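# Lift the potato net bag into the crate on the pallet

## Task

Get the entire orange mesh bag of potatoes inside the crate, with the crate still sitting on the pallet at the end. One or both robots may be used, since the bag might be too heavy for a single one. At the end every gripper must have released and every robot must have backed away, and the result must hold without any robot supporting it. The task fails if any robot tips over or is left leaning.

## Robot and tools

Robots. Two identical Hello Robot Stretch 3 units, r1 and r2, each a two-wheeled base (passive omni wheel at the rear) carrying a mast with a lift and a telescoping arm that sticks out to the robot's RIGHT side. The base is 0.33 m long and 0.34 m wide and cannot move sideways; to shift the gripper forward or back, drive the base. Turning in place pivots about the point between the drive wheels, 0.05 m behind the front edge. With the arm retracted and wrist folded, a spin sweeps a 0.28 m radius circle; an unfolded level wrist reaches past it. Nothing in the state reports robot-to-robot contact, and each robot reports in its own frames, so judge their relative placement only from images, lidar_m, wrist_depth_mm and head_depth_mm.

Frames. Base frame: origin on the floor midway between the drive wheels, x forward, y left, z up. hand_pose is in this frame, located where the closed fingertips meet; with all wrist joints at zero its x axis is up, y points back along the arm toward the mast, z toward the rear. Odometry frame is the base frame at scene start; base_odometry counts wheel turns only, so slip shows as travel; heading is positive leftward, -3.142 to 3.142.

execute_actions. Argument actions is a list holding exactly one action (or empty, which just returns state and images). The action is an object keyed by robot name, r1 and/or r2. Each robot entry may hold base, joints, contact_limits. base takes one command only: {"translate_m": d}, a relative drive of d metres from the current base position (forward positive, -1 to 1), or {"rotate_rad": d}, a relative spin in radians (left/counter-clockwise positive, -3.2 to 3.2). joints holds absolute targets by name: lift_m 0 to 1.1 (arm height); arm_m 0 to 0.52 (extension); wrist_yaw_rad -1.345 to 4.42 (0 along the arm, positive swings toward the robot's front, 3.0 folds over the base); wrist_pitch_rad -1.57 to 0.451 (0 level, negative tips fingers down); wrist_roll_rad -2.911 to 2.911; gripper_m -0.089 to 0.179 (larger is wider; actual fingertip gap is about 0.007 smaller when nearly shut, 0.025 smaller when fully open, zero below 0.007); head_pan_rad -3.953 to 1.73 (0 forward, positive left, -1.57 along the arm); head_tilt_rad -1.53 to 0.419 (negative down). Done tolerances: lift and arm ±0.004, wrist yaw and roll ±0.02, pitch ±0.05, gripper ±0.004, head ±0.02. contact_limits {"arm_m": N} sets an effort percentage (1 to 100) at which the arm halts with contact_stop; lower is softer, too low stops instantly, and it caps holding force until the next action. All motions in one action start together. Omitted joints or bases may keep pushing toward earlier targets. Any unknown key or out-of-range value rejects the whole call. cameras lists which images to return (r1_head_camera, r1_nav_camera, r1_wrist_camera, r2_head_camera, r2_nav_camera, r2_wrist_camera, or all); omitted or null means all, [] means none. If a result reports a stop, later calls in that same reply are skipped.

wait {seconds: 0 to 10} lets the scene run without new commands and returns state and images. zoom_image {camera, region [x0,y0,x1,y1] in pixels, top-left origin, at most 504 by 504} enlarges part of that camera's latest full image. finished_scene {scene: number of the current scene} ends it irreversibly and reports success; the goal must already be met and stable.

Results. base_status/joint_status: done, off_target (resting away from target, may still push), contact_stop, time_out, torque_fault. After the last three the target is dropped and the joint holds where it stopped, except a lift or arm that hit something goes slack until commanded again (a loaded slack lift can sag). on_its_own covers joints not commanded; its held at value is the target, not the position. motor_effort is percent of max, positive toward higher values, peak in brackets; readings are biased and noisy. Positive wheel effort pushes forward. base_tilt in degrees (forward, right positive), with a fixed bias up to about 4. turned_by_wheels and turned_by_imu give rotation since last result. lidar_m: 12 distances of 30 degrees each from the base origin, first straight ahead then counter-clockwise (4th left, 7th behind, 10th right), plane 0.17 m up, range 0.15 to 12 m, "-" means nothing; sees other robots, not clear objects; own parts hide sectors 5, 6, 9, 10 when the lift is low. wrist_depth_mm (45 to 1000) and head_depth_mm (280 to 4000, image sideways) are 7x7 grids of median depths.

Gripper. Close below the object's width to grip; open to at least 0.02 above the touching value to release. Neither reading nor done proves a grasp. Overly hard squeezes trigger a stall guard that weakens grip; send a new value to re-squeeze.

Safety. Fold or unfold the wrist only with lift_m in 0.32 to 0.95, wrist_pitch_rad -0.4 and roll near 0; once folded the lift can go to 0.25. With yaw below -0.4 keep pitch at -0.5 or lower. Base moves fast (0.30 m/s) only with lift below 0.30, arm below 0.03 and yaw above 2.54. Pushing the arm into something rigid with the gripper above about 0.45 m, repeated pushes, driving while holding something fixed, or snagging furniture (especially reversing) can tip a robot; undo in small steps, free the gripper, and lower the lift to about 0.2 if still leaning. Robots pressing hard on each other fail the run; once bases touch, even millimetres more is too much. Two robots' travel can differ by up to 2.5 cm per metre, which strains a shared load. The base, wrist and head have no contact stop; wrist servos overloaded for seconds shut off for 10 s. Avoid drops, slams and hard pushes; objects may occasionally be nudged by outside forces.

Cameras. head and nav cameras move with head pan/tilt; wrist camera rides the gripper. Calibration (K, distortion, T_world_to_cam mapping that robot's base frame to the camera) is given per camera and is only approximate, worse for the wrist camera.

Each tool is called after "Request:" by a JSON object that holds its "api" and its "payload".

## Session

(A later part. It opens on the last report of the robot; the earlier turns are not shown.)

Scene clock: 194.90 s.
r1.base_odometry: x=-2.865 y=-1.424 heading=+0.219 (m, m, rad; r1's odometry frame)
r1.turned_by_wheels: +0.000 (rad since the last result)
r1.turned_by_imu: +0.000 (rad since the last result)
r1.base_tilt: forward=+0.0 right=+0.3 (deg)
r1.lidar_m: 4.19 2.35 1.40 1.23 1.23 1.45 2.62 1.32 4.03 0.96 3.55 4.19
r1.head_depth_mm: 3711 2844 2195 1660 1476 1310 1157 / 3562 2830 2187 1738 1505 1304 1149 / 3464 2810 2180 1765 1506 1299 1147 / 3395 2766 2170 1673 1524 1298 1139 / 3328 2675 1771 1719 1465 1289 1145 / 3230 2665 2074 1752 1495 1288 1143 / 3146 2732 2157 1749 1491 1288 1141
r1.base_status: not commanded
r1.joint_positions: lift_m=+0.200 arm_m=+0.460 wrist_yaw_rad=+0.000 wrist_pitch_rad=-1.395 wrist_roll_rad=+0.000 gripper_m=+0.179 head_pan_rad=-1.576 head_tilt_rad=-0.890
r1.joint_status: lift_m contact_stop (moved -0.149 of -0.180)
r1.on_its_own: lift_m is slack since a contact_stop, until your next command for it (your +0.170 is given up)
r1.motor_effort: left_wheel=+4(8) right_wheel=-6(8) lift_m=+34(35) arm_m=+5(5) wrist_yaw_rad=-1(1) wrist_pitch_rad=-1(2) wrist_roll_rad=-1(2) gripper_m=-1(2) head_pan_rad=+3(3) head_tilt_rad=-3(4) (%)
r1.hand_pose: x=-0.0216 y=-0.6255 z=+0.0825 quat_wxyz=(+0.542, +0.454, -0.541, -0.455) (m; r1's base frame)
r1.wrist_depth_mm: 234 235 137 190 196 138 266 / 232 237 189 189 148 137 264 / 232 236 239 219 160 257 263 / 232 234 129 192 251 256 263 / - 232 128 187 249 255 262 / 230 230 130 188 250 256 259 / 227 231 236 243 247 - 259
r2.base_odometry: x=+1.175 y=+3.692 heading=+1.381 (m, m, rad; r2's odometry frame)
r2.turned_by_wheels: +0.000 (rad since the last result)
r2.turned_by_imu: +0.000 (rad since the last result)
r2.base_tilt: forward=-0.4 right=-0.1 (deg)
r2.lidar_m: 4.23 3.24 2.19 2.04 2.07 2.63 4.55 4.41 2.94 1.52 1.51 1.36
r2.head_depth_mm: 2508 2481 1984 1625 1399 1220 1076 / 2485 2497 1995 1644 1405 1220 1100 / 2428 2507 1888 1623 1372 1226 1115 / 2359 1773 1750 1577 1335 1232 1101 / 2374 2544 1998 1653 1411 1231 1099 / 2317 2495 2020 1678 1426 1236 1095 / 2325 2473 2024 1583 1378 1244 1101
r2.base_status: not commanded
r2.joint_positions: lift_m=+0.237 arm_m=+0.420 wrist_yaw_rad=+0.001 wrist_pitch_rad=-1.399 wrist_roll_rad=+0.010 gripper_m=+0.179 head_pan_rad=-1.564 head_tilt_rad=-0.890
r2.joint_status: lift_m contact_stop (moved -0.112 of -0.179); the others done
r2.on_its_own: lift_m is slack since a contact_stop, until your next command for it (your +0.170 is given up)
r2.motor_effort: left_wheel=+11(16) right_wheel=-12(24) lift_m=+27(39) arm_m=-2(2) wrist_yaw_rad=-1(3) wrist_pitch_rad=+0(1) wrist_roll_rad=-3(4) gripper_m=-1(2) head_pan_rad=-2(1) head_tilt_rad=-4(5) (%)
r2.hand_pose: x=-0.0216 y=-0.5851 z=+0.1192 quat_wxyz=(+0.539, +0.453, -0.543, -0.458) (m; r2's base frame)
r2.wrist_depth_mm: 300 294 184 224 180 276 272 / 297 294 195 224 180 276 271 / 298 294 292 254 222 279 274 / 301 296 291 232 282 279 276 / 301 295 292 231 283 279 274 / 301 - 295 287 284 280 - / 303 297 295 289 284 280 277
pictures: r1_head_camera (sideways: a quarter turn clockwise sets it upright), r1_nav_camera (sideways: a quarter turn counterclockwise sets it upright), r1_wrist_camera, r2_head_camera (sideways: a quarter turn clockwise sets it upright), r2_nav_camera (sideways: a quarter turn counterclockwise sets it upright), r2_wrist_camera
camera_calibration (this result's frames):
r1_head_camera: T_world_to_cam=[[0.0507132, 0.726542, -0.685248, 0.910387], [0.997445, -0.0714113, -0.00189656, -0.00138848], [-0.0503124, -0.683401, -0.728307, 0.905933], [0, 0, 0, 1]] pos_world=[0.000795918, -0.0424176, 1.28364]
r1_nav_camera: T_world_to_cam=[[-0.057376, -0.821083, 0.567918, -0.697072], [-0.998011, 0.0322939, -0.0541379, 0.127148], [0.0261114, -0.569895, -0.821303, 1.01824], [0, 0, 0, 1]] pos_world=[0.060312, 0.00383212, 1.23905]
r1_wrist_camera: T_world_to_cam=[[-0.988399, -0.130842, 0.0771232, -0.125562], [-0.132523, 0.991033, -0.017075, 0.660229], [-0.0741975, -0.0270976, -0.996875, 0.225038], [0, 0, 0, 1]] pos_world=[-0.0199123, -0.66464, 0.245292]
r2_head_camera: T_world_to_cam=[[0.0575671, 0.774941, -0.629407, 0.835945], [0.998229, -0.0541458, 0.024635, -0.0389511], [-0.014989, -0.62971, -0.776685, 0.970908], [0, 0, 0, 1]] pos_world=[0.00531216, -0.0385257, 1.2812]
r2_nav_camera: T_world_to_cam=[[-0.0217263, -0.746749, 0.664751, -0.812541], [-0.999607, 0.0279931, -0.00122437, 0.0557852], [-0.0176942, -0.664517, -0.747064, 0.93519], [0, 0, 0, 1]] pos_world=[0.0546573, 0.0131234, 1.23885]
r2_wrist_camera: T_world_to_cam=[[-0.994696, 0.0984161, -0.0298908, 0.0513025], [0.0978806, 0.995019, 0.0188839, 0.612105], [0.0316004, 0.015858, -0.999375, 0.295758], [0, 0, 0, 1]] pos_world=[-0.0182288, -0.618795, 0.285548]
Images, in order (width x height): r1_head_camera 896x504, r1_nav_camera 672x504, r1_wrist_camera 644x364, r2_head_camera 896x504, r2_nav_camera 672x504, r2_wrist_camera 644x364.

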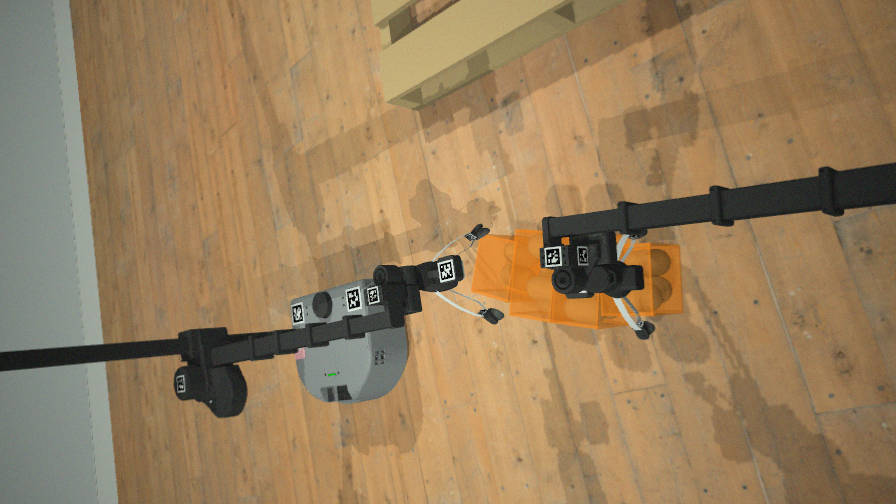

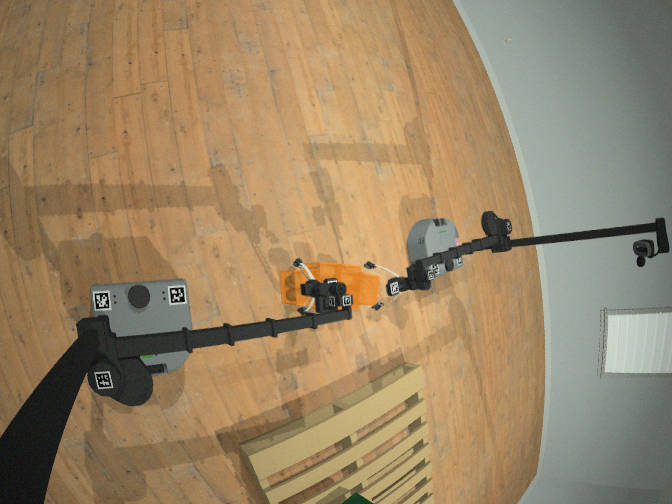

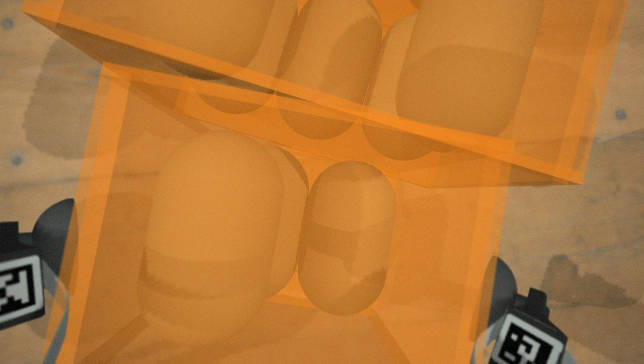

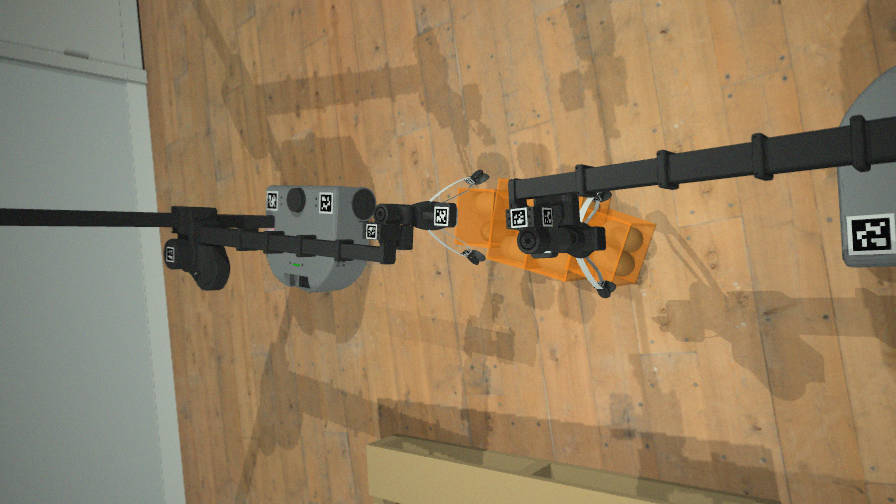

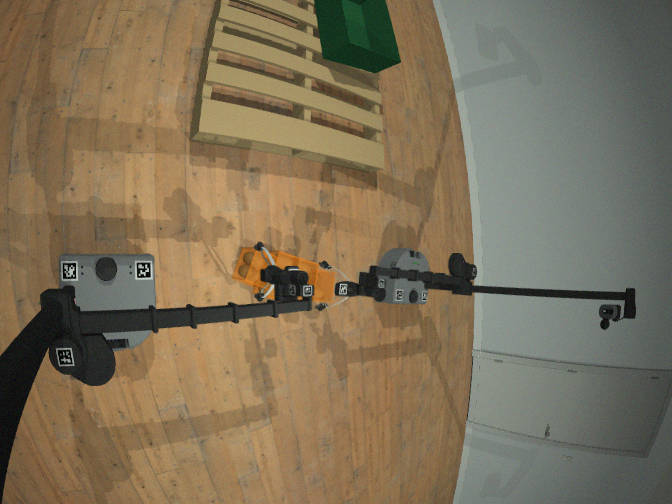

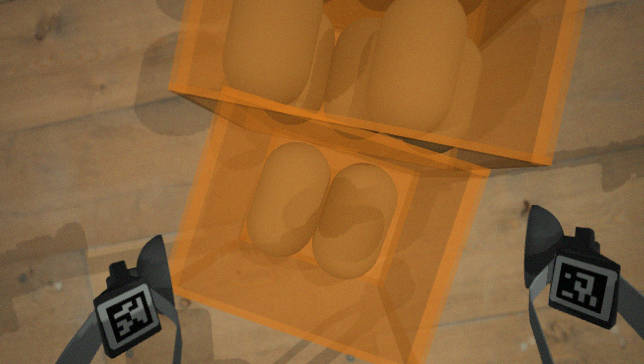

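Request:
{"api": "execute_actions", "payload": {"actions": [{"r1":{"joints":{"gripper_m":0.09,"lift_m":0.2}},"r2":{"joints":{"lift_m":0.3}}}], "cameras": ["r2_wrist_camera"]}}

Scene clock: 200.57 s.
r1.base_odometry: x=-2.865 y=-1.424 heading=+0.219 (m, m, rad; r1's odometry frame)
r1.turned_by_wheels: +0.000 (rad since the last result)
r1.turned_by_imu: +0.001 (rad since the last result)
r1.base_tilt: forward=+0.0 right=+0.0 (deg)
r1.lidar_m: 4.20 2.34 1.40 1.23 1.23 1.45 2.62 1.32 4.04 1.51 3.55 4.17
r1.head_depth_mm: 3673 2855 2213 1658 1476 1307 1155 / 3572 2823 2177 1744 1504 1311 1156 / 3521 2799 2176 1786 1496 1318 1151 / 3371 2787 2161 1715 1564 1309 1149 / 3328 2550 1771 1769 1464 1283 1143 / 3197 2474 2082 1760 1490 1295 1147 / 3126 2729 2147 1751 1489 1297 1145
r1.base_status: not commanded
r1.joint_positions: lift_m=+0.201 arm_m=+0.460 wrist_yaw_rad=+0.000 wrist_pitch_rad=-1.398 wrist_roll_rad=+0.001 gripper_m=+0.094 head_pan_rad=-1.576 head_tilt_rad=-0.890
r1.joint_status: all done
r1.motor_effort: left_wheel=+0(6) right_wheel=+0(6) lift_m=+9(26) arm_m=+5(6) wrist_yaw_rad=+0(0) wrist_pitch_rad=-1(1) wrist_roll_rad=-1(1) gripper_m=-7(100) head_pan_rad=+3(3) head_tilt_rad=-3(3) (%)
r1.hand_pose: x=-0.0216 y=-0.6249 z=+0.0831 quat_wxyz=(+0.541, +0.455, -0.541, -0.456) (m; r1's base frame)
r1.wrist_depth_mm: 239 241 140 196 165 142 272 / 237 242 192 194 151 144 270 / 237 242 244 213 160 263 269 / 236 238 134 197 255 262 268 / - 144 133 191 253 259 265 / - 136 134 193 252 261 265 / 232 235 240 247 250 - 263
r2.base_odometry: x=+1.175 y=+3.692 heading=+1.380 (m, m, rad; r2's odometry frame)
r2.turned_by_wheels: -0.001 (rad since the last result)
r2.turned_by_imu: +0.000 (rad since the last result)
r2.base_tilt: forward=-0.4 right=+0.0 (deg)
r2.lidar_m: 4.23 3.27 2.19 2.04 2.07 2.63 4.55 4.38 2.94 1.51 1.51 1.36
r2.head_depth_mm: 2539 2485 1966 1637 1403 1225 1087 / 2496 2531 1977 1638 1398 1222 1108 / 2469 2506 1864 1647 1347 1228 1109 / 2357 1770 1739 1605 1330 1226 1106 / 2376 2523 2021 1658 1420 1228 1093 / 2347 2523 2011 1660 1428 1234 1095 / 2244 2451 2029 1577 1373 1238 1098
r2.base_status: not commanded
r2.joint_positions: lift_m=+0.299 arm_m=+0.420 wrist_yaw_rad=+0.001 wrist_pitch_rad=-1.403 wrist_roll_rad=+0.004 gripper_m=+0.179 head_pan_rad=-1.564 head_tilt_rad=-0.890
r2.joint_status: all done
r2.motor_effort: left_wheel=-1(11) right_wheel=+0(12) lift_m=+44(46) arm_m=-1(2) wrist_yaw_rad=-1(1) wrist_pitch_rad=+1(3) wrist_roll_rad=-1(3) gripper_m=+0(3) head_pan_rad=-2(2) head_tilt_rad=-4(4) (%)
r2.hand_pose: x=-0.0216 y=-0.5842 z=+0.1813 quat_wxyz=(+0.539, +0.456, -0.541, -0.457) (m; r2's base frame)
r2.wrist_depth_mm: 356 353 348 288 284 335 331 / 358 351 351 282 242 336 333 / 359 353 352 301 283 336 332 / 360 354 352 291 343 340 333 / 360 358 351 295 343 339 334 / 364 359 352 351 344 341 - / 366 356 357 350 347 341 338
pictures: r2_wrist_camera
camera_calibration (this result's frames):
r2_wrist_camera: T_world_to_cam=[[-0.995235, 0.093206, -0.0286321, 0.0497828], [0.0925841, 0.995454, 0.0223313, 0.609543], [0.0305834, 0.019574, -0.999341, 0.359895], [0, 0, 0, 1]] pos_world=[-0.0178952, -0.618456, 0.347471]
Images, in order (width x height): r2_wrist_camera 644x364.

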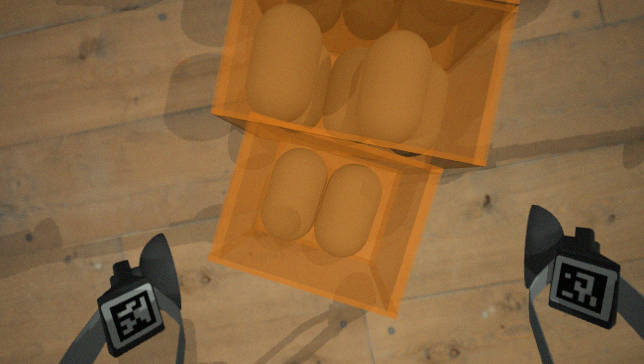

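Request:
{"api": "execute_actions", "payload": {"actions": [{"r2":{"base":{"translate_m":0.025}}}], "cameras": []}}

Request:
{"api": "execute_actions", "payload": {"actions": [{"r2":{"joints":{"lift_m":0.19}}}], "cameras": ["r2_wrist_camera","r1_wrist_camera"]}}

Request:
{"api": "execute_actions", "payload": {"actions": [{"r2":{"joints":{"gripper_m":0.07}},"r1":{"joints":{"gripper_m":0.07}}}], "cameras": []}}

Request:
{"api": "execute_actions", "payload": {"actions": [{"r2":{"joints":{"lift_m":0.32}},"r1":{"joints":{"lift_m":0.32}}}], "cameras": ["r1_head_camera","r2_head_camera"]}}

Scene clock: 206.97 s.
r1.base_odometry: x=-2.865 y=-1.424 heading=+0.219 (m, m, rad; r1's odometry frame)
r1.turned_by_wheels: +0.000 (rad since the last result)
r1.turned_by_imu: +0.001 (rad since the last result)
r1.base_tilt: forward=+0.0 right=+0.2 (deg)
r1.lidar_m: 4.19 2.34 1.40 1.23 1.23 1.45 2.62 1.32 4.05 1.52 3.56 4.20
r1.head_depth_mm: 3726 2822 2192 1652 1483 1308 1154 / 3558 2829 2176 1743 1514 1309 1148 / 3471 2819 2173 1795 1507 1314 1152 / 3338 2793 2166 1683 1566 1301 1148 / 3237 2570 1785 1777 1463 1287 1146 / 3205 2554 2092 1767 1491 1295 1141 / 3167 2741 2138 1758 1486 1298 1142
r1.base_status: not commanded
r1.joint_positions: lift_m=+0.201 arm_m=+0.460 wrist_yaw_rad=+0.000 wrist_pitch_rad=-1.398 wrist_roll_rad=+0.001 gripper_m=+0.115 head_pan_rad=-1.576 head_tilt_rad=-0.890
r1.joint_status: not commanded
r1.on_its_own: gripper_m is held at +0.114, not at your +0.090, by its stall guard, which is not easing now
r1.motor_effort: left_wheel=-1(0) right_wheel=+0(0) lift_m=+9(9) arm_m=+5(6) wrist_yaw_rad=+0(1) wrist_pitch_rad=-1(0) wrist_roll_rad=-1(1) gripper_m=-23(22) head_pan_rad=+2(3) head_tilt_rad=-3(3) (%)
r1.hand_pose: x=-0.0216 y=-0.6249 z=+0.0831 quat_wxyz=(+0.541, +0.455, -0.541, -0.456) (m; r1's base frame)
r1.wrist_depth_mm: 240 241 141 196 165 142 270 / 238 242 192 193 151 143 268 / 237 241 242 214 160 262 269 / 234 238 135 197 256 261 267 / - 143 133 190 253 260 266 / - 136 134 193 252 259 264 / 232 234 240 245 251 - 261
r2.base_odometry: x=+1.180 y=+3.717 heading=+1.380 (m, m, rad; r2's odometry frame)
r2.turned_by_wheels: +0.000 (rad since the last result)
r2.turned_by_imu: +0.001 (rad since the last result)
r2.base_tilt: forward=-0.3 right=-0.2 (deg)
r2.lidar_m: 4.19 3.25 2.18 2.04 2.07 2.64 4.57 4.38 2.94 1.51 1.47 1.35
r2.head_depth_mm: 2499 2486 1962 1636 1398 1214 1084 / 2481 2502 1987 1635 1403 1231 1099 / 2401 2413 1845 1619 1367 1226 1104 / 2431 2271 1820 1651 1355 1230 1108 / 2360 2532 2029 1647 1420 1237 1091 / 2308 2531 2010 1657 1419 1235 1095 / 2303 2496 2027 1554 1363 1220 1097
r2.base_status: done
r2.joint_positions: lift_m=+0.299 arm_m=+0.420 wrist_yaw_rad=+0.001 wrist_pitch_rad=-1.403 wrist_roll_rad=+0.004 gripper_m=+0.179 head_pan_rad=-1.564 head_tilt_rad=-0.890
r2.joint_status: not commanded
r2.motor_effort: left_wheel=-2(5) right_wheel=+1(4) lift_m=+44(44) arm_m=-1(2) wrist_yaw_rad=+0(1) wrist_pitch_rad=+1(1) wrist_roll_rad=-1(1) gripper_m=+0(0) head_pan_rad=-1(2) head_tilt_rad=-4(4) (%)
r2.hand_pose: x=-0.0216 y=-0.5842 z=+0.1813 quat_wxyz=(+0.539, +0.456, -0.541, -0.457) (m; r2's base frame)
r2.wrist_depth_mm: 357 352 349 237 288 336 332 / 355 353 348 240 242 335 332 / 358 354 350 344 279 337 331 / 362 357 352 293 342 339 334 / 361 358 354 301 344 340 333 / 364 358 354 348 344 341 - / 365 360 355 351 345 341 339
pictures: none
No camera images: the call's "cameras" was empty. Leave "cameras" out to get every camera's image.

Scene clock: 208.77 s.
r1.base_odometry: x=-2.865 y=-1.424 heading=+0.219 (m, m, rad; r1's odometry frame)
r1.turned_by_wheels: +0.000 (rad since the last result)
r1.turned_by_imu: +0.000 (rad since the last result)
r1.base_tilt: forward=+0.0 right=+0.1 (deg)
r1.lidar_m: 4.18 2.33 1.40 1.23 1.23 1.45 2.62 1.32 4.04 1.00 3.55 4.17
r1.head_depth_mm: 3700 2821 2195 1662 1475 1311 1156 / 3563 2827 2188 1756 1513 1303 1152 / 3521 2798 2204 1777 1494 1313 1150 / 3368 2763 2172 1675 1558 1296 1151 / 3258 2657 1824 1715 1462 1285 1146 / 3241 2740 2090 1769 1492 1288 1142 / 3122 2716 2158 1757 1493 1289 1142
r1.base_status: not commanded
r1.joint_positions: lift_m=+0.201 arm_m=+0.460 wrist_yaw_rad=+0.000 wrist_pitch_rad=-1.398 wrist_roll_rad=+0.001 gripper_m=+0.115 head_pan_rad=-1.576 head_tilt_rad=-0.890
r1.joint_status: not commanded
r1.on_its_own: gripper_m is held at +0.114, not at your +0.090, by its stall guard, which is not easing now
r1.motor_effort: left_wheel=+0(0) right_wheel=+0(0) lift_m=+9(9) arm_m=+5(5) wrist_yaw_rad=-1(0) wrist_pitch_rad=-1(0) wrist_roll_rad=-1(1) gripper_m=-22(22) head_pan_rad=+4(3) head_tilt_rad=-3(3) (%)
r1.hand_pose: x=-0.0216 y=-0.6249 z=+0.0831 quat_wxyz=(+0.541, +0.455, -0.541, -0.456) (m; r1's base frame)
r1.wrist_depth_mm: 239 241 140 196 165 142 271 / 237 241 191 193 151 143 271 / 236 240 243 212 160 262 267 / 236 237 134 197 257 261 266 / - 143 133 191 254 260 266 / - 136 133 193 251 259 263 / 232 236 239 247 252 - 262
r2.base_odometry: x=+1.180 y=+3.717 heading=+1.380 (m, m, rad; r2's odometry frame)
r2.turned_by_wheels: +0.000 (rad since the last result)
r2.turned_by_imu: -0.002 (rad since the last result)
r2.base_tilt: forward=-0.3 right=-0.1 (deg)
r2.lidar_m: 4.21 3.26 2.19 2.04 2.07 2.63 4.57 4.40 2.94 1.52 1.48 1.35
r2.head_depth_mm: 2500 2505 1962 1644 1400 1227 1086 / 2504 2493 1971 1638 1399 1220 1103 / 2421 2398 1858 1580 1395 1235 1106 / 2417 2261 1797 1617 1378 1233 1114 / 2381 2521 2019 1671 1412 1227 1094 / 2349 2526 2015 1659 1417 1237 1091 / 2298 2474 2030 1544 1364 1215 1099
r2.base_status: not commanded
r2.joint_positions: lift_m=+0.201 arm_m=+0.420 wrist_yaw_rad=-0.002 wrist_pitch_rad=-1.411 wrist_roll_rad=+0.004 gripper_m=+0.179 head_pan_rad=-1.564 head_tilt_rad=-0.890
r2.joint_status: lift_m contact_stop (moved -0.098 of -0.109)
r2.on_its_own: lift_m is slack since a contact_stop, until your next command for it (your +0.190 is given up)
r2.motor_effort: left_wheel=-10(13) right_wheel=+8(11) lift_m=+27(37) arm_m=-1(2) wrist_yaw_rad=+2(2) wrist_pitch_rad=+3(5) wrist_roll_rad=-1(1) gripper_m=-1(1) head_pan_rad=-2(3) head_tilt_rad=-4(4) (%)
r2.hand_pose: x=-0.0217 y=-0.5819 z=+0.0826 quat_wxyz=(+0.537, +0.457, -0.539, -0.461) (m; r2's base frame)
r2.wrist_depth_mm: 257 254 250 143 186 141 239 / 259 254 252 197 161 149 240 / 259 256 253 248 246 242 242 / 259 257 253 194 196 245 243 / 261 258 255 196 193 245 242 / 261 - 257 253 249 248 - / 263 260 256 254 251 248 245
pictures: r1_wrist_camera, r2_wrist_camera
camera_calibration (this result's frames):
r1_wrist_camera: T_world_to_cam=[[-0.988557, -0.129909, 0.0766762, -0.124921], [-0.131415, 0.991215, -0.0149213, 0.659643], [-0.0740642, -0.024827, -0.996944, 0.227067], [0, 0, 0, 1]] pos_world=[-0.0199867, -0.664439, 0.245794]
r2_wrist_camera: T_world_to_cam=[[-0.994938, 0.0965593, -0.0278188, 0.0485832], [0.0956936, 0.99493, 0.0309347, 0.608536], [0.0306648, 0.028116, -0.999134, 0.266246], [0, 0, 0, 1]] pos_world=[-0.0180601, -0.617627, 0.248543]
Images, in order (width x height): r1_wrist_camera 644x364, r2_wrist_camera 644x364.

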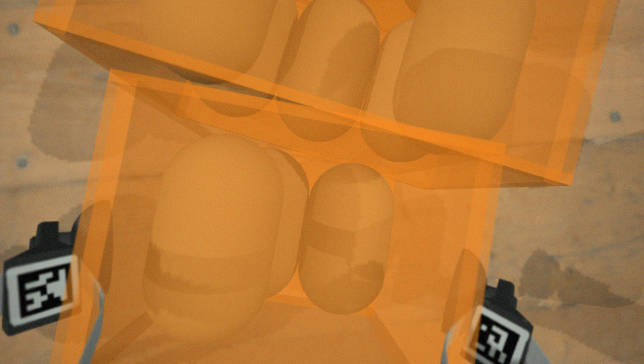

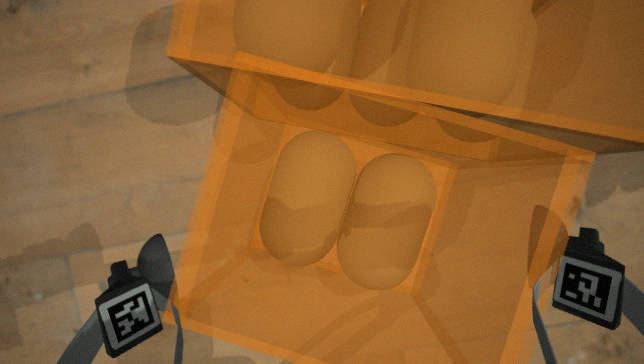

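not run: a stop came earlier in this reply.

not run: a stop came earlier in this reply.

Request:
{"api": "execute_actions", "payload": {"actions": [{"r2":{"joints":{"gripper_m":0.1,"lift_m":0.203}},"r1":{"joints":{"gripper_m":0.1}}}], "cameras": []}}

Request:
{"api": "execute_actions", "payload": {"actions": [{"r2":{"joints":{"lift_m":0.32}},"r1":{"joints":{"lift_m":0.32}}}], "cameras": ["r1_head_camera","r2_head_camera"]}}

Scene clock: 213.93 s.
r1.base_odometry: x=-2.865 y=-1.424 heading=+0.219 (m, m, rad; r1's odometry frame)
r1.turned_by_wheels: +0.000 (rad since the last result)
r1.turned_by_imu: +0.000 (rad since the last result)
r1.base_tilt: forward=+0.0 right=+0.1 (deg)
r1.lidar_m: 4.18 2.34 1.40 1.23 1.23 1.45 2.62 1.32 4.09 1.52 3.53 4.16
r1.head_depth_mm: 3658 2817 2194 1659 1488 1311 1158 / 3548 2823 2199 1753 1511 1301 1152 / 3498 2808 2168 1781 1509 1312 1151 / 3364 2811 2162 1680 1561 1294 1144 / 3281 2575 1839 1721 1461 1291 1148 / 3196 2756 2086 1761 1490 1294 1143 / 3128 2742 2141 1753 1492 1288 1138
r1.base_status: not commanded
r1.joint_positions: lift_m=+0.201 arm_m=+0.460 wrist_yaw_rad=+0.000 wrist_pitch_rad=-1.398 wrist_roll_rad=+0.001 gripper_m=+0.105 head_pan_rad=-1.576 head_tilt_rad=-0.890
r1.joint_status: gripper_m off_target (ended at +0.105, target +0.100)
r1.motor_effort: left_wheel=-1(0) right_wheel=+0(0) lift_m=+8(8) arm_m=+5(6) wrist_yaw_rad=+0(1) wrist_pitch_rad=+0(0) wrist_roll_rad=-1(1) gripper_m=-27(90) head_pan_rad=+3(3) head_tilt_rad=-3(4) (%)
r1.hand_pose: x=-0.0216 y=-0.6249 z=+0.0831 quat_wxyz=(+0.541, +0.455, -0.541, -0.456) (m; r1's base frame)
r1.wrist_depth_mm: 239 241 141 195 165 142 271 / 238 241 192 194 151 143 269 / 237 240 244 213 160 262 268 / 235 238 134 197 255 262 268 / - 143 133 191 254 259 265 / - 135 134 193 253 260 265 / 232 235 240 246 251 - 262
r2.base_odometry: x=+1.180 y=+3.717 heading=+1.380 (m, m, rad; r2's odometry frame)
r2.turned_by_wheels: +0.000 (rad since the last result)
r2.turned_by_imu: -0.003 (rad since the last result)
r2.base_tilt: forward=-0.4 right=-0.1 (deg)
r2.lidar_m: 4.20 3.29 2.20 2.04 2.07 2.62 4.55 4.42 2.94 1.52 1.48 1.35
r2.head_depth_mm: 2520 2483 1979 1629 1389 1222 1078 / 2498 2517 1980 1632 1404 1230 1103 / 2393 2402 1885 1615 1381 1229 1104 / 2417 2296 1802 1611 1383 1223 1105 / 2376 2550 2005 1656 1410 1232 1092 / 2328 2544 2031 1667 1420 1238 1091 / 2293 2491 2021 1547 1364 1214 1092
r2.base_status: not commanded
r2.joint_positions: lift_m=+0.203 arm_m=+0.420 wrist_yaw_rad=-0.008 wrist_pitch_rad=-1.407 wrist_roll_rad=+0.020 gripper_m=+0.102 head_pan_rad=-1.564 head_tilt_rad=-0.890
r2.joint_status: all done
r2.motor_effort: left_wheel=-7(12) right_wheel=+4(9) lift_m=+23(35) arm_m=-1(1) wrist_yaw_rad=+10(9) wrist_pitch_rad=+2(4) wrist_roll_rad=-7(7) gripper_m=-31(100) head_pan_rad=-1(3) head_tilt_rad=-4(4) (%)
r2.hand_pose: x=-0.0218 y=-0.5830 z=+0.0852 quat_wxyz=(+0.532, +0.451, -0.546, -0.465) (m; r2's base frame)
r2.wrist_depth_mm: 263 261 153 150 161 147 241 / 264 260 256 198 158 158 243 / 263 261 256 252 249 246 245 / 265 261 259 199 201 248 244 / 266 264 259 199 198 250 245 / 267 265 260 256 252 251 244 / 268 264 260 256 253 249 247
pictures: none
No camera images: the call's "cameras" was empty. Leave "cameras" out to get every camera's image.

Scene clock: 215.87 s.
r1.base_odometry: x=-2.865 y=-1.424 heading=+0.219 (m, m, rad; r1's odometry frame)
r1.turned_by_wheels: +0.000 (rad since the last result)
r1.turned_by_imu: +0.000 (rad since the last result)
r1.base_tilt: forward=+0.1 right=+0.5 (deg)
r1.lidar_m: 4.18 2.35 1.40 1.23 1.23 1.45 2.63 1.32 4.04 0.60 3.54 4.17
r1.head_depth_mm: 3690 2822 2190 1646 1471 1306 1156 / 3533 2819 2173 1744 1504 1307 1154 / 3485 2770 2184 1773 1525 1308 1150 / 3402 2735 2167 1724 1248 1301 1147 / 3202 2476 1775 1761 1424 1295 1144 / 3246 2532 2057 1743 1477 1288 1141 / 3135 2715 2121 1759 1481 1284 1139
r1.base_status: not commanded
r1.joint_positions: lift_m=+0.319 arm_m=+0.460 wrist_yaw_rad=-0.007 wrist_pitch_rad=-1.362 wrist_roll_rad=+0.015 gripper_m=+0.111 head_pan_rad=-1.576 head_tilt_rad=-0.890
r1.joint_status: all done
r1.on_its_own: gripper_m is held at +0.110, not at your +0.100, by its stall guard, which is not easing now
r1.motor_effort: left_wheel=-4(5) right_wheel=+7(8) lift_m=+58(59) arm_m=+0(5) wrist_yaw_rad=+6(7) wrist_pitch_rad=-10(11) wrist_roll_rad=-8(8) gripper_m=-23(27) head_pan_rad=+3(2) head_tilt_rad=-4(3) (%)
r1.hand_pose: x=-0.0218 y=-0.6343 z=+0.2022 quat_wxyz=(+0.544, +0.440, -0.554, -0.451) (m; r1's base frame)
r1.wrist_depth_mm: 354 359 162 373 241 397 404 / 347 353 164 229 177 390 401 / 346 353 221 218 168 386 399 / 342 348 146 231 232 382 393 / 339 345 139 200 371 379 389 / - 143 136 192 366 379 384 / 334 340 143 350 363 - 379
r2.base_odometry: x=+1.180 y=+3.717 heading=+1.380 (m, m, rad; r2's odometry frame)
r2.turned_by_wheels: +0.000 (rad since the last result)
r2.turned_by_imu: +0.000 (rad since the last result)
r2.base_tilt: forward=-0.3 right=-0.1 (deg)
r2.lidar_m: 4.20 3.27 2.19 2.04 2.07 2.62 4.59 4.44 2.95 0.65 1.48 1.35
r2.head_depth_mm: 2518 2510 1979 1641 1398 1219 1081 / 2489 2492 2005 1660 1412 1222 1102 / 2430 2435 1869 1611 1379 1221 1107 / 2406 1586 1803 1647 1325 1224 1105 / 2357 2512 2001 1655 1417 1235 1092 / 2316 2549 2007 1661 1421 1235 1098 / 2296 2484 2040 1546 1361 1225 1096
r2.base_status: not commanded
r2.joint_positions: lift_m=+0.319 arm_m=+0.420 wrist_yaw_rad=-0.005 wrist_pitch_rad=-1.355 wrist_roll_rad=+0.012 gripper_m=+0.111 head_pan_rad=-1.564 head_tilt_rad=-0.890
r2.joint_status: all done
r2.on_its_own: gripper_m is held at +0.110, not at your +0.100, by its stall guard, which is not easing now
r2.motor_effort: left_wheel=-8(8) right_wheel=+6(7) lift_m=+52(55) arm_m=-1(1) wrist_yaw_rad=+7(10) wrist_pitch_rad=-13(14) wrist_roll_rad=-4(8) gripper_m=-21(31) head_pan_rad=-1(2) head_tilt_rad=-4(4) (%)
r2.hand_pose: x=-0.0218 y=-0.5963 z=+0.2020 quat_wxyz=(+0.546, +0.439, -0.555, -0.448) (m; r2's base frame)
r2.wrist_depth_mm: 389 384 378 189 187 361 359 / 386 381 374 197 180 363 357 / 384 377 375 240 198 358 355 / 380 377 371 226 361 356 353 / 382 378 371 213 215 358 352 / 381 376 368 361 359 357 350 / 379 371 366 365 357 351 350
pictures: r1_head_camera (sideways: a quarter turn clockwise sets it upright), r2_head_camera (sideways: a quarter turn clockwise sets it upright)
camera_calibration (this result's frames):
r1_head_camera: T_world_to_cam=[[0.050712, 0.726543, -0.685247, 0.910386], [0.997445, -0.0714096, -0.00189665, -0.00138836], [-0.0503112, -0.6834, -0.728308, 0.905935], [0, 0, 0, 1]] pos_world=[0.000795989, -0.0424175, 1.28364]
r2_head_camera: T_world_to_cam=[[0.0575669, 0.774944, -0.629403, 0.83594], [0.998229, -0.0541455, 0.0246348, -0.0389508], [-0.0149888, -0.629707, -0.776688, 0.970912], [0, 0, 0, 1]] pos_world=[0.00531218, -0.0385256, 1.2812]
Images, in order (width x height): r1_head_camera 896x504, r2_head_camera 896x504.

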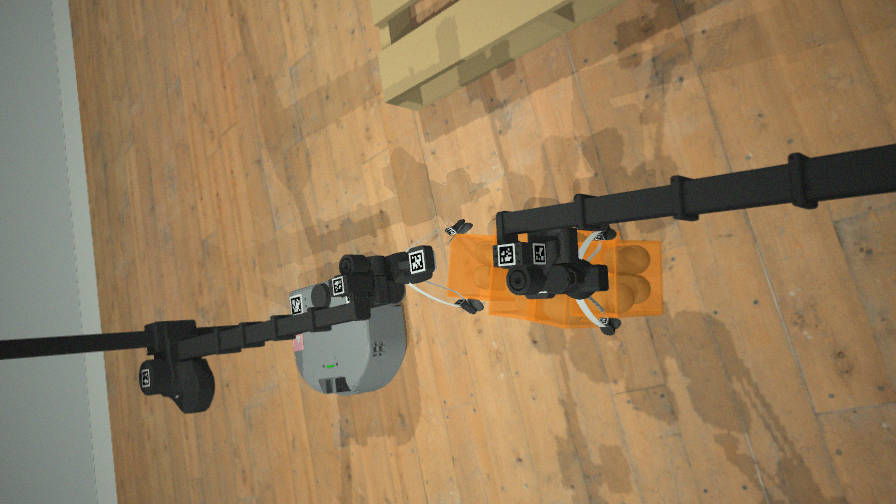

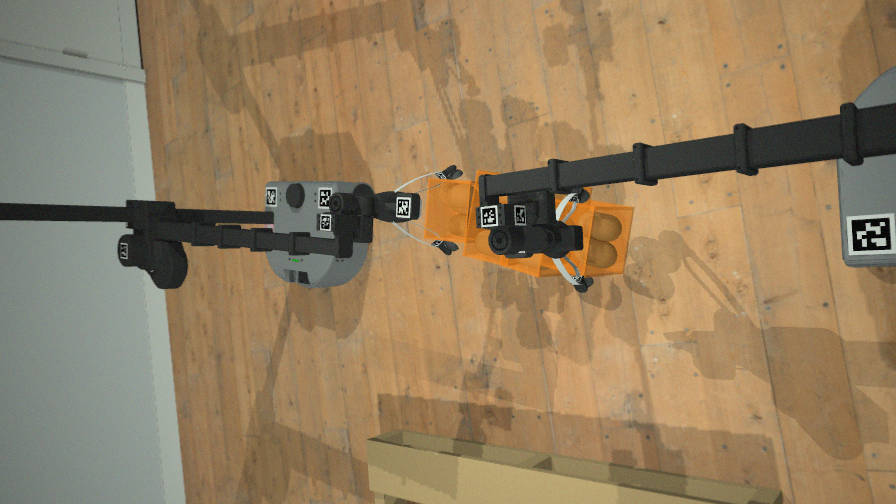

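Request:
{"api": "execute_actions", "payload": {"actions": [{"r2":{"joints":{"head_pan_rad":-0.7,"head_tilt_rad":-0.6}},"r1":{"joints":{"head_pan_rad":-2.5,"head_tilt_rad":-0.65}}}], "cameras": ["r1_head_camera","r2_head_camera"]}}

Scene clock: 251.67 s.
r1.base_odometry: x=-2.865 y=-1.424 heading=+0.219 (m, m, rad; r1's odometry frame)
r1.turned_by_wheels: +0.000 (rad since the last result)
r1.turned_by_imu: +0.000 (rad since the last result)
r1.base_tilt: forward=+0.1 right=+0.4 (deg)
r1.lidar_m: 4.20 2.35 1.40 1.23 1.23 1.45 2.62 1.32 4.05 0.60 3.55 4.17
r1.head_depth_mm: 3943 - 3324 2348 1832 1483 1260 / - - 3348 2134 1775 1486 1254 / - - 3271 2113 1714 1418 1263 / - - 3335 2047 1693 1358 1253 / - - 3391 2218 1698 1396 1253 / - - 3320 2156 1690 1432 1256 / - - 3301 2362 1759 1451 1251
r1.base_status: not commanded
r1.joint_positions: lift_m=+0.319 arm_m=+0.460 wrist_yaw_rad=-0.007 wrist_pitch_rad=-1.362 wrist_roll_rad=+0.015 gripper_m=+0.111 head_pan_rad=-2.493 head_tilt_rad=-0.656
r1.joint_status: all done
r1.on_its_own: gripper_m is held at +0.110, not at your +0.100, by its stall guard, which is not easing now
r1.motor_effort: left_wheel=-5(5) right_wheel=+7(7) lift_m=+58(57) arm_m=+0(0) wrist_yaw_rad=+7(8) wrist_pitch_rad=-10(10) wrist_roll_rad=-8(8) gripper_m=-23(23) head_pan_rad=-3(44) head_tilt_rad=+2(15) (%)
r1.hand_pose: x=-0.0218 y=-0.6343 z=+0.2022 quat_wxyz=(+0.544, +0.440, -0.554, -0.451) (m; r1's base frame)
r1.wrist_depth_mm: 350 357 161 374 242 396 404 / 346 354 164 230 177 393 403 / 345 350 220 218 169 388 396 / 342 348 146 230 232 383 394 / 339 345 139 200 369 381 389 / - 142 136 193 366 379 386 / 332 337 142 351 366 - 383
r2.base_odometry: x=+1.180 y=+3.717 heading=+1.380 (m, m, rad; r2's odometry frame)
r2.turned_by_wheels: +0.000 (rad since the last result)
r2.turned_by_imu: +0.001 (rad since the last result)
r2.base_tilt: forward=-0.4 right=+0.0 (deg)
r2.lidar_m: 4.19 3.29 2.19 2.04 2.07 2.63 4.54 4.42 2.95 0.65 1.48 1.35
r2.head_depth_mm: 2368 2579 2791 2213 1615 1390 1175 / 2539 2800 3028 2221 1605 1358 1178 / 2750 3038 3162 1973 1628 1309 1179 / 3000 3336 3261 2006 1630 1313 1136 / 3235 3668 3344 2088 1676 1342 1175 / 3524 - 3389 1999 1671 1363 1192 / 3845 - 3396 2337 1674 1424 1202
r2.base_status: not commanded
r2.joint_positions: lift_m=+0.319 arm_m=+0.420 wrist_yaw_rad=-0.005 wrist_pitch_rad=-1.355 wrist_roll_rad=+0.012 gripper_m=+0.111 head_pan_rad=-0.707 head_tilt_rad=-0.606
r2.joint_status: all done
r2.on_its_own: gripper_m is held at +0.110, not at your +0.100, by its stall guard, which is not easing now
r2.motor_effort: left_wheel=-8(8) right_wheel=+6(6) lift_m=+52(53) arm_m=-1(1) wrist_yaw_rad=+6(6) wrist_pitch_rad=-13(13) wrist_roll_rad=-4(4) gripper_m=-21(21) head_pan_rad=+3(34) head_tilt_rad=+2(17) (%)
r2.hand_pose: x=-0.0218 y=-0.5963 z=+0.2020 quat_wxyz=(+0.546, +0.439, -0.555, -0.448) (m; r2's base frame)
r2.wrist_depth_mm: 387 385 374 190 187 364 357 / 387 382 375 196 180 362 357 / 386 378 377 239 199 358 354 / 383 377 373 226 363 359 352 / 383 377 372 214 216 359 353 / 378 380 368 361 359 355 349 / 375 372 369 363 358 353 349
pictures: r1_head_camera (sideways: a quarter turn clockwise sets it upright), r2_head_camera (sideways: a quarter turn clockwise sets it upright)
camera_calibration (this result's frames):
r1_head_camera: T_world_to_cam=[[0.464684, 0.29346, -0.835434, 1.10362], [0.551225, -0.834247, 0.0135589, -0.0187896], [-0.692979, -0.466812, -0.549424, 0.677163], [0, 0, 0, 1]] pos_world=[-0.0332181, -0.0234354, 1.29431]
r2_head_camera: T_world_to_cam=[[-0.390252, 0.416535, -0.821098, 1.08851], [0.687764, 0.724787, 0.0407966, -0.05811], [0.612114, -0.548801, -0.569327, 0.697376], [0, 0, 0, 1]] pos_world=[0.037884, -0.0285635, 1.29318]
Images, in order (width x height): r1_head_camera 896x504, r2_head_camera 896x504.

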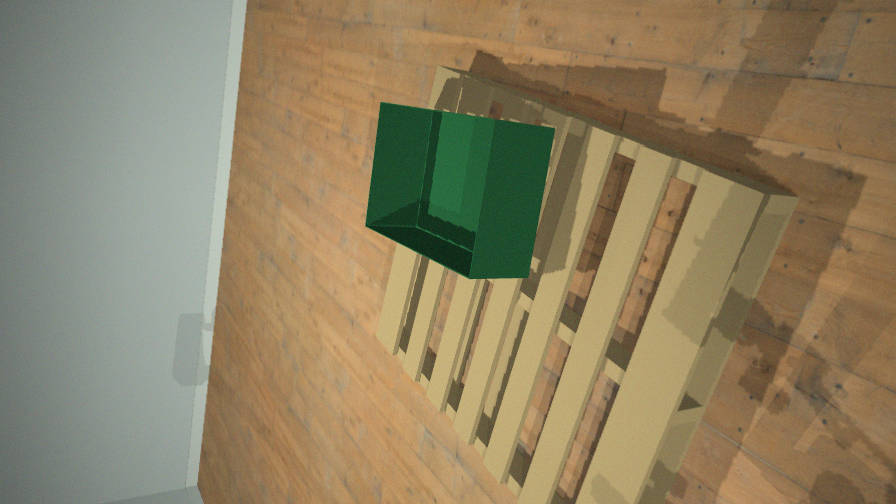

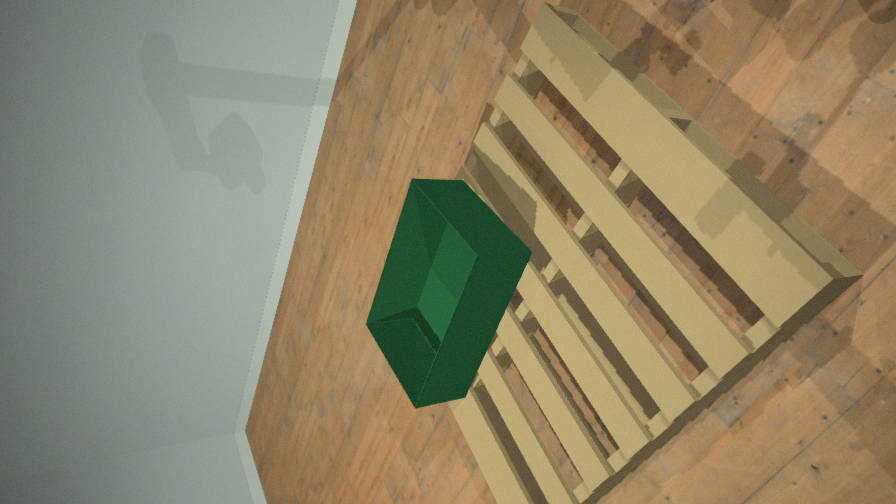

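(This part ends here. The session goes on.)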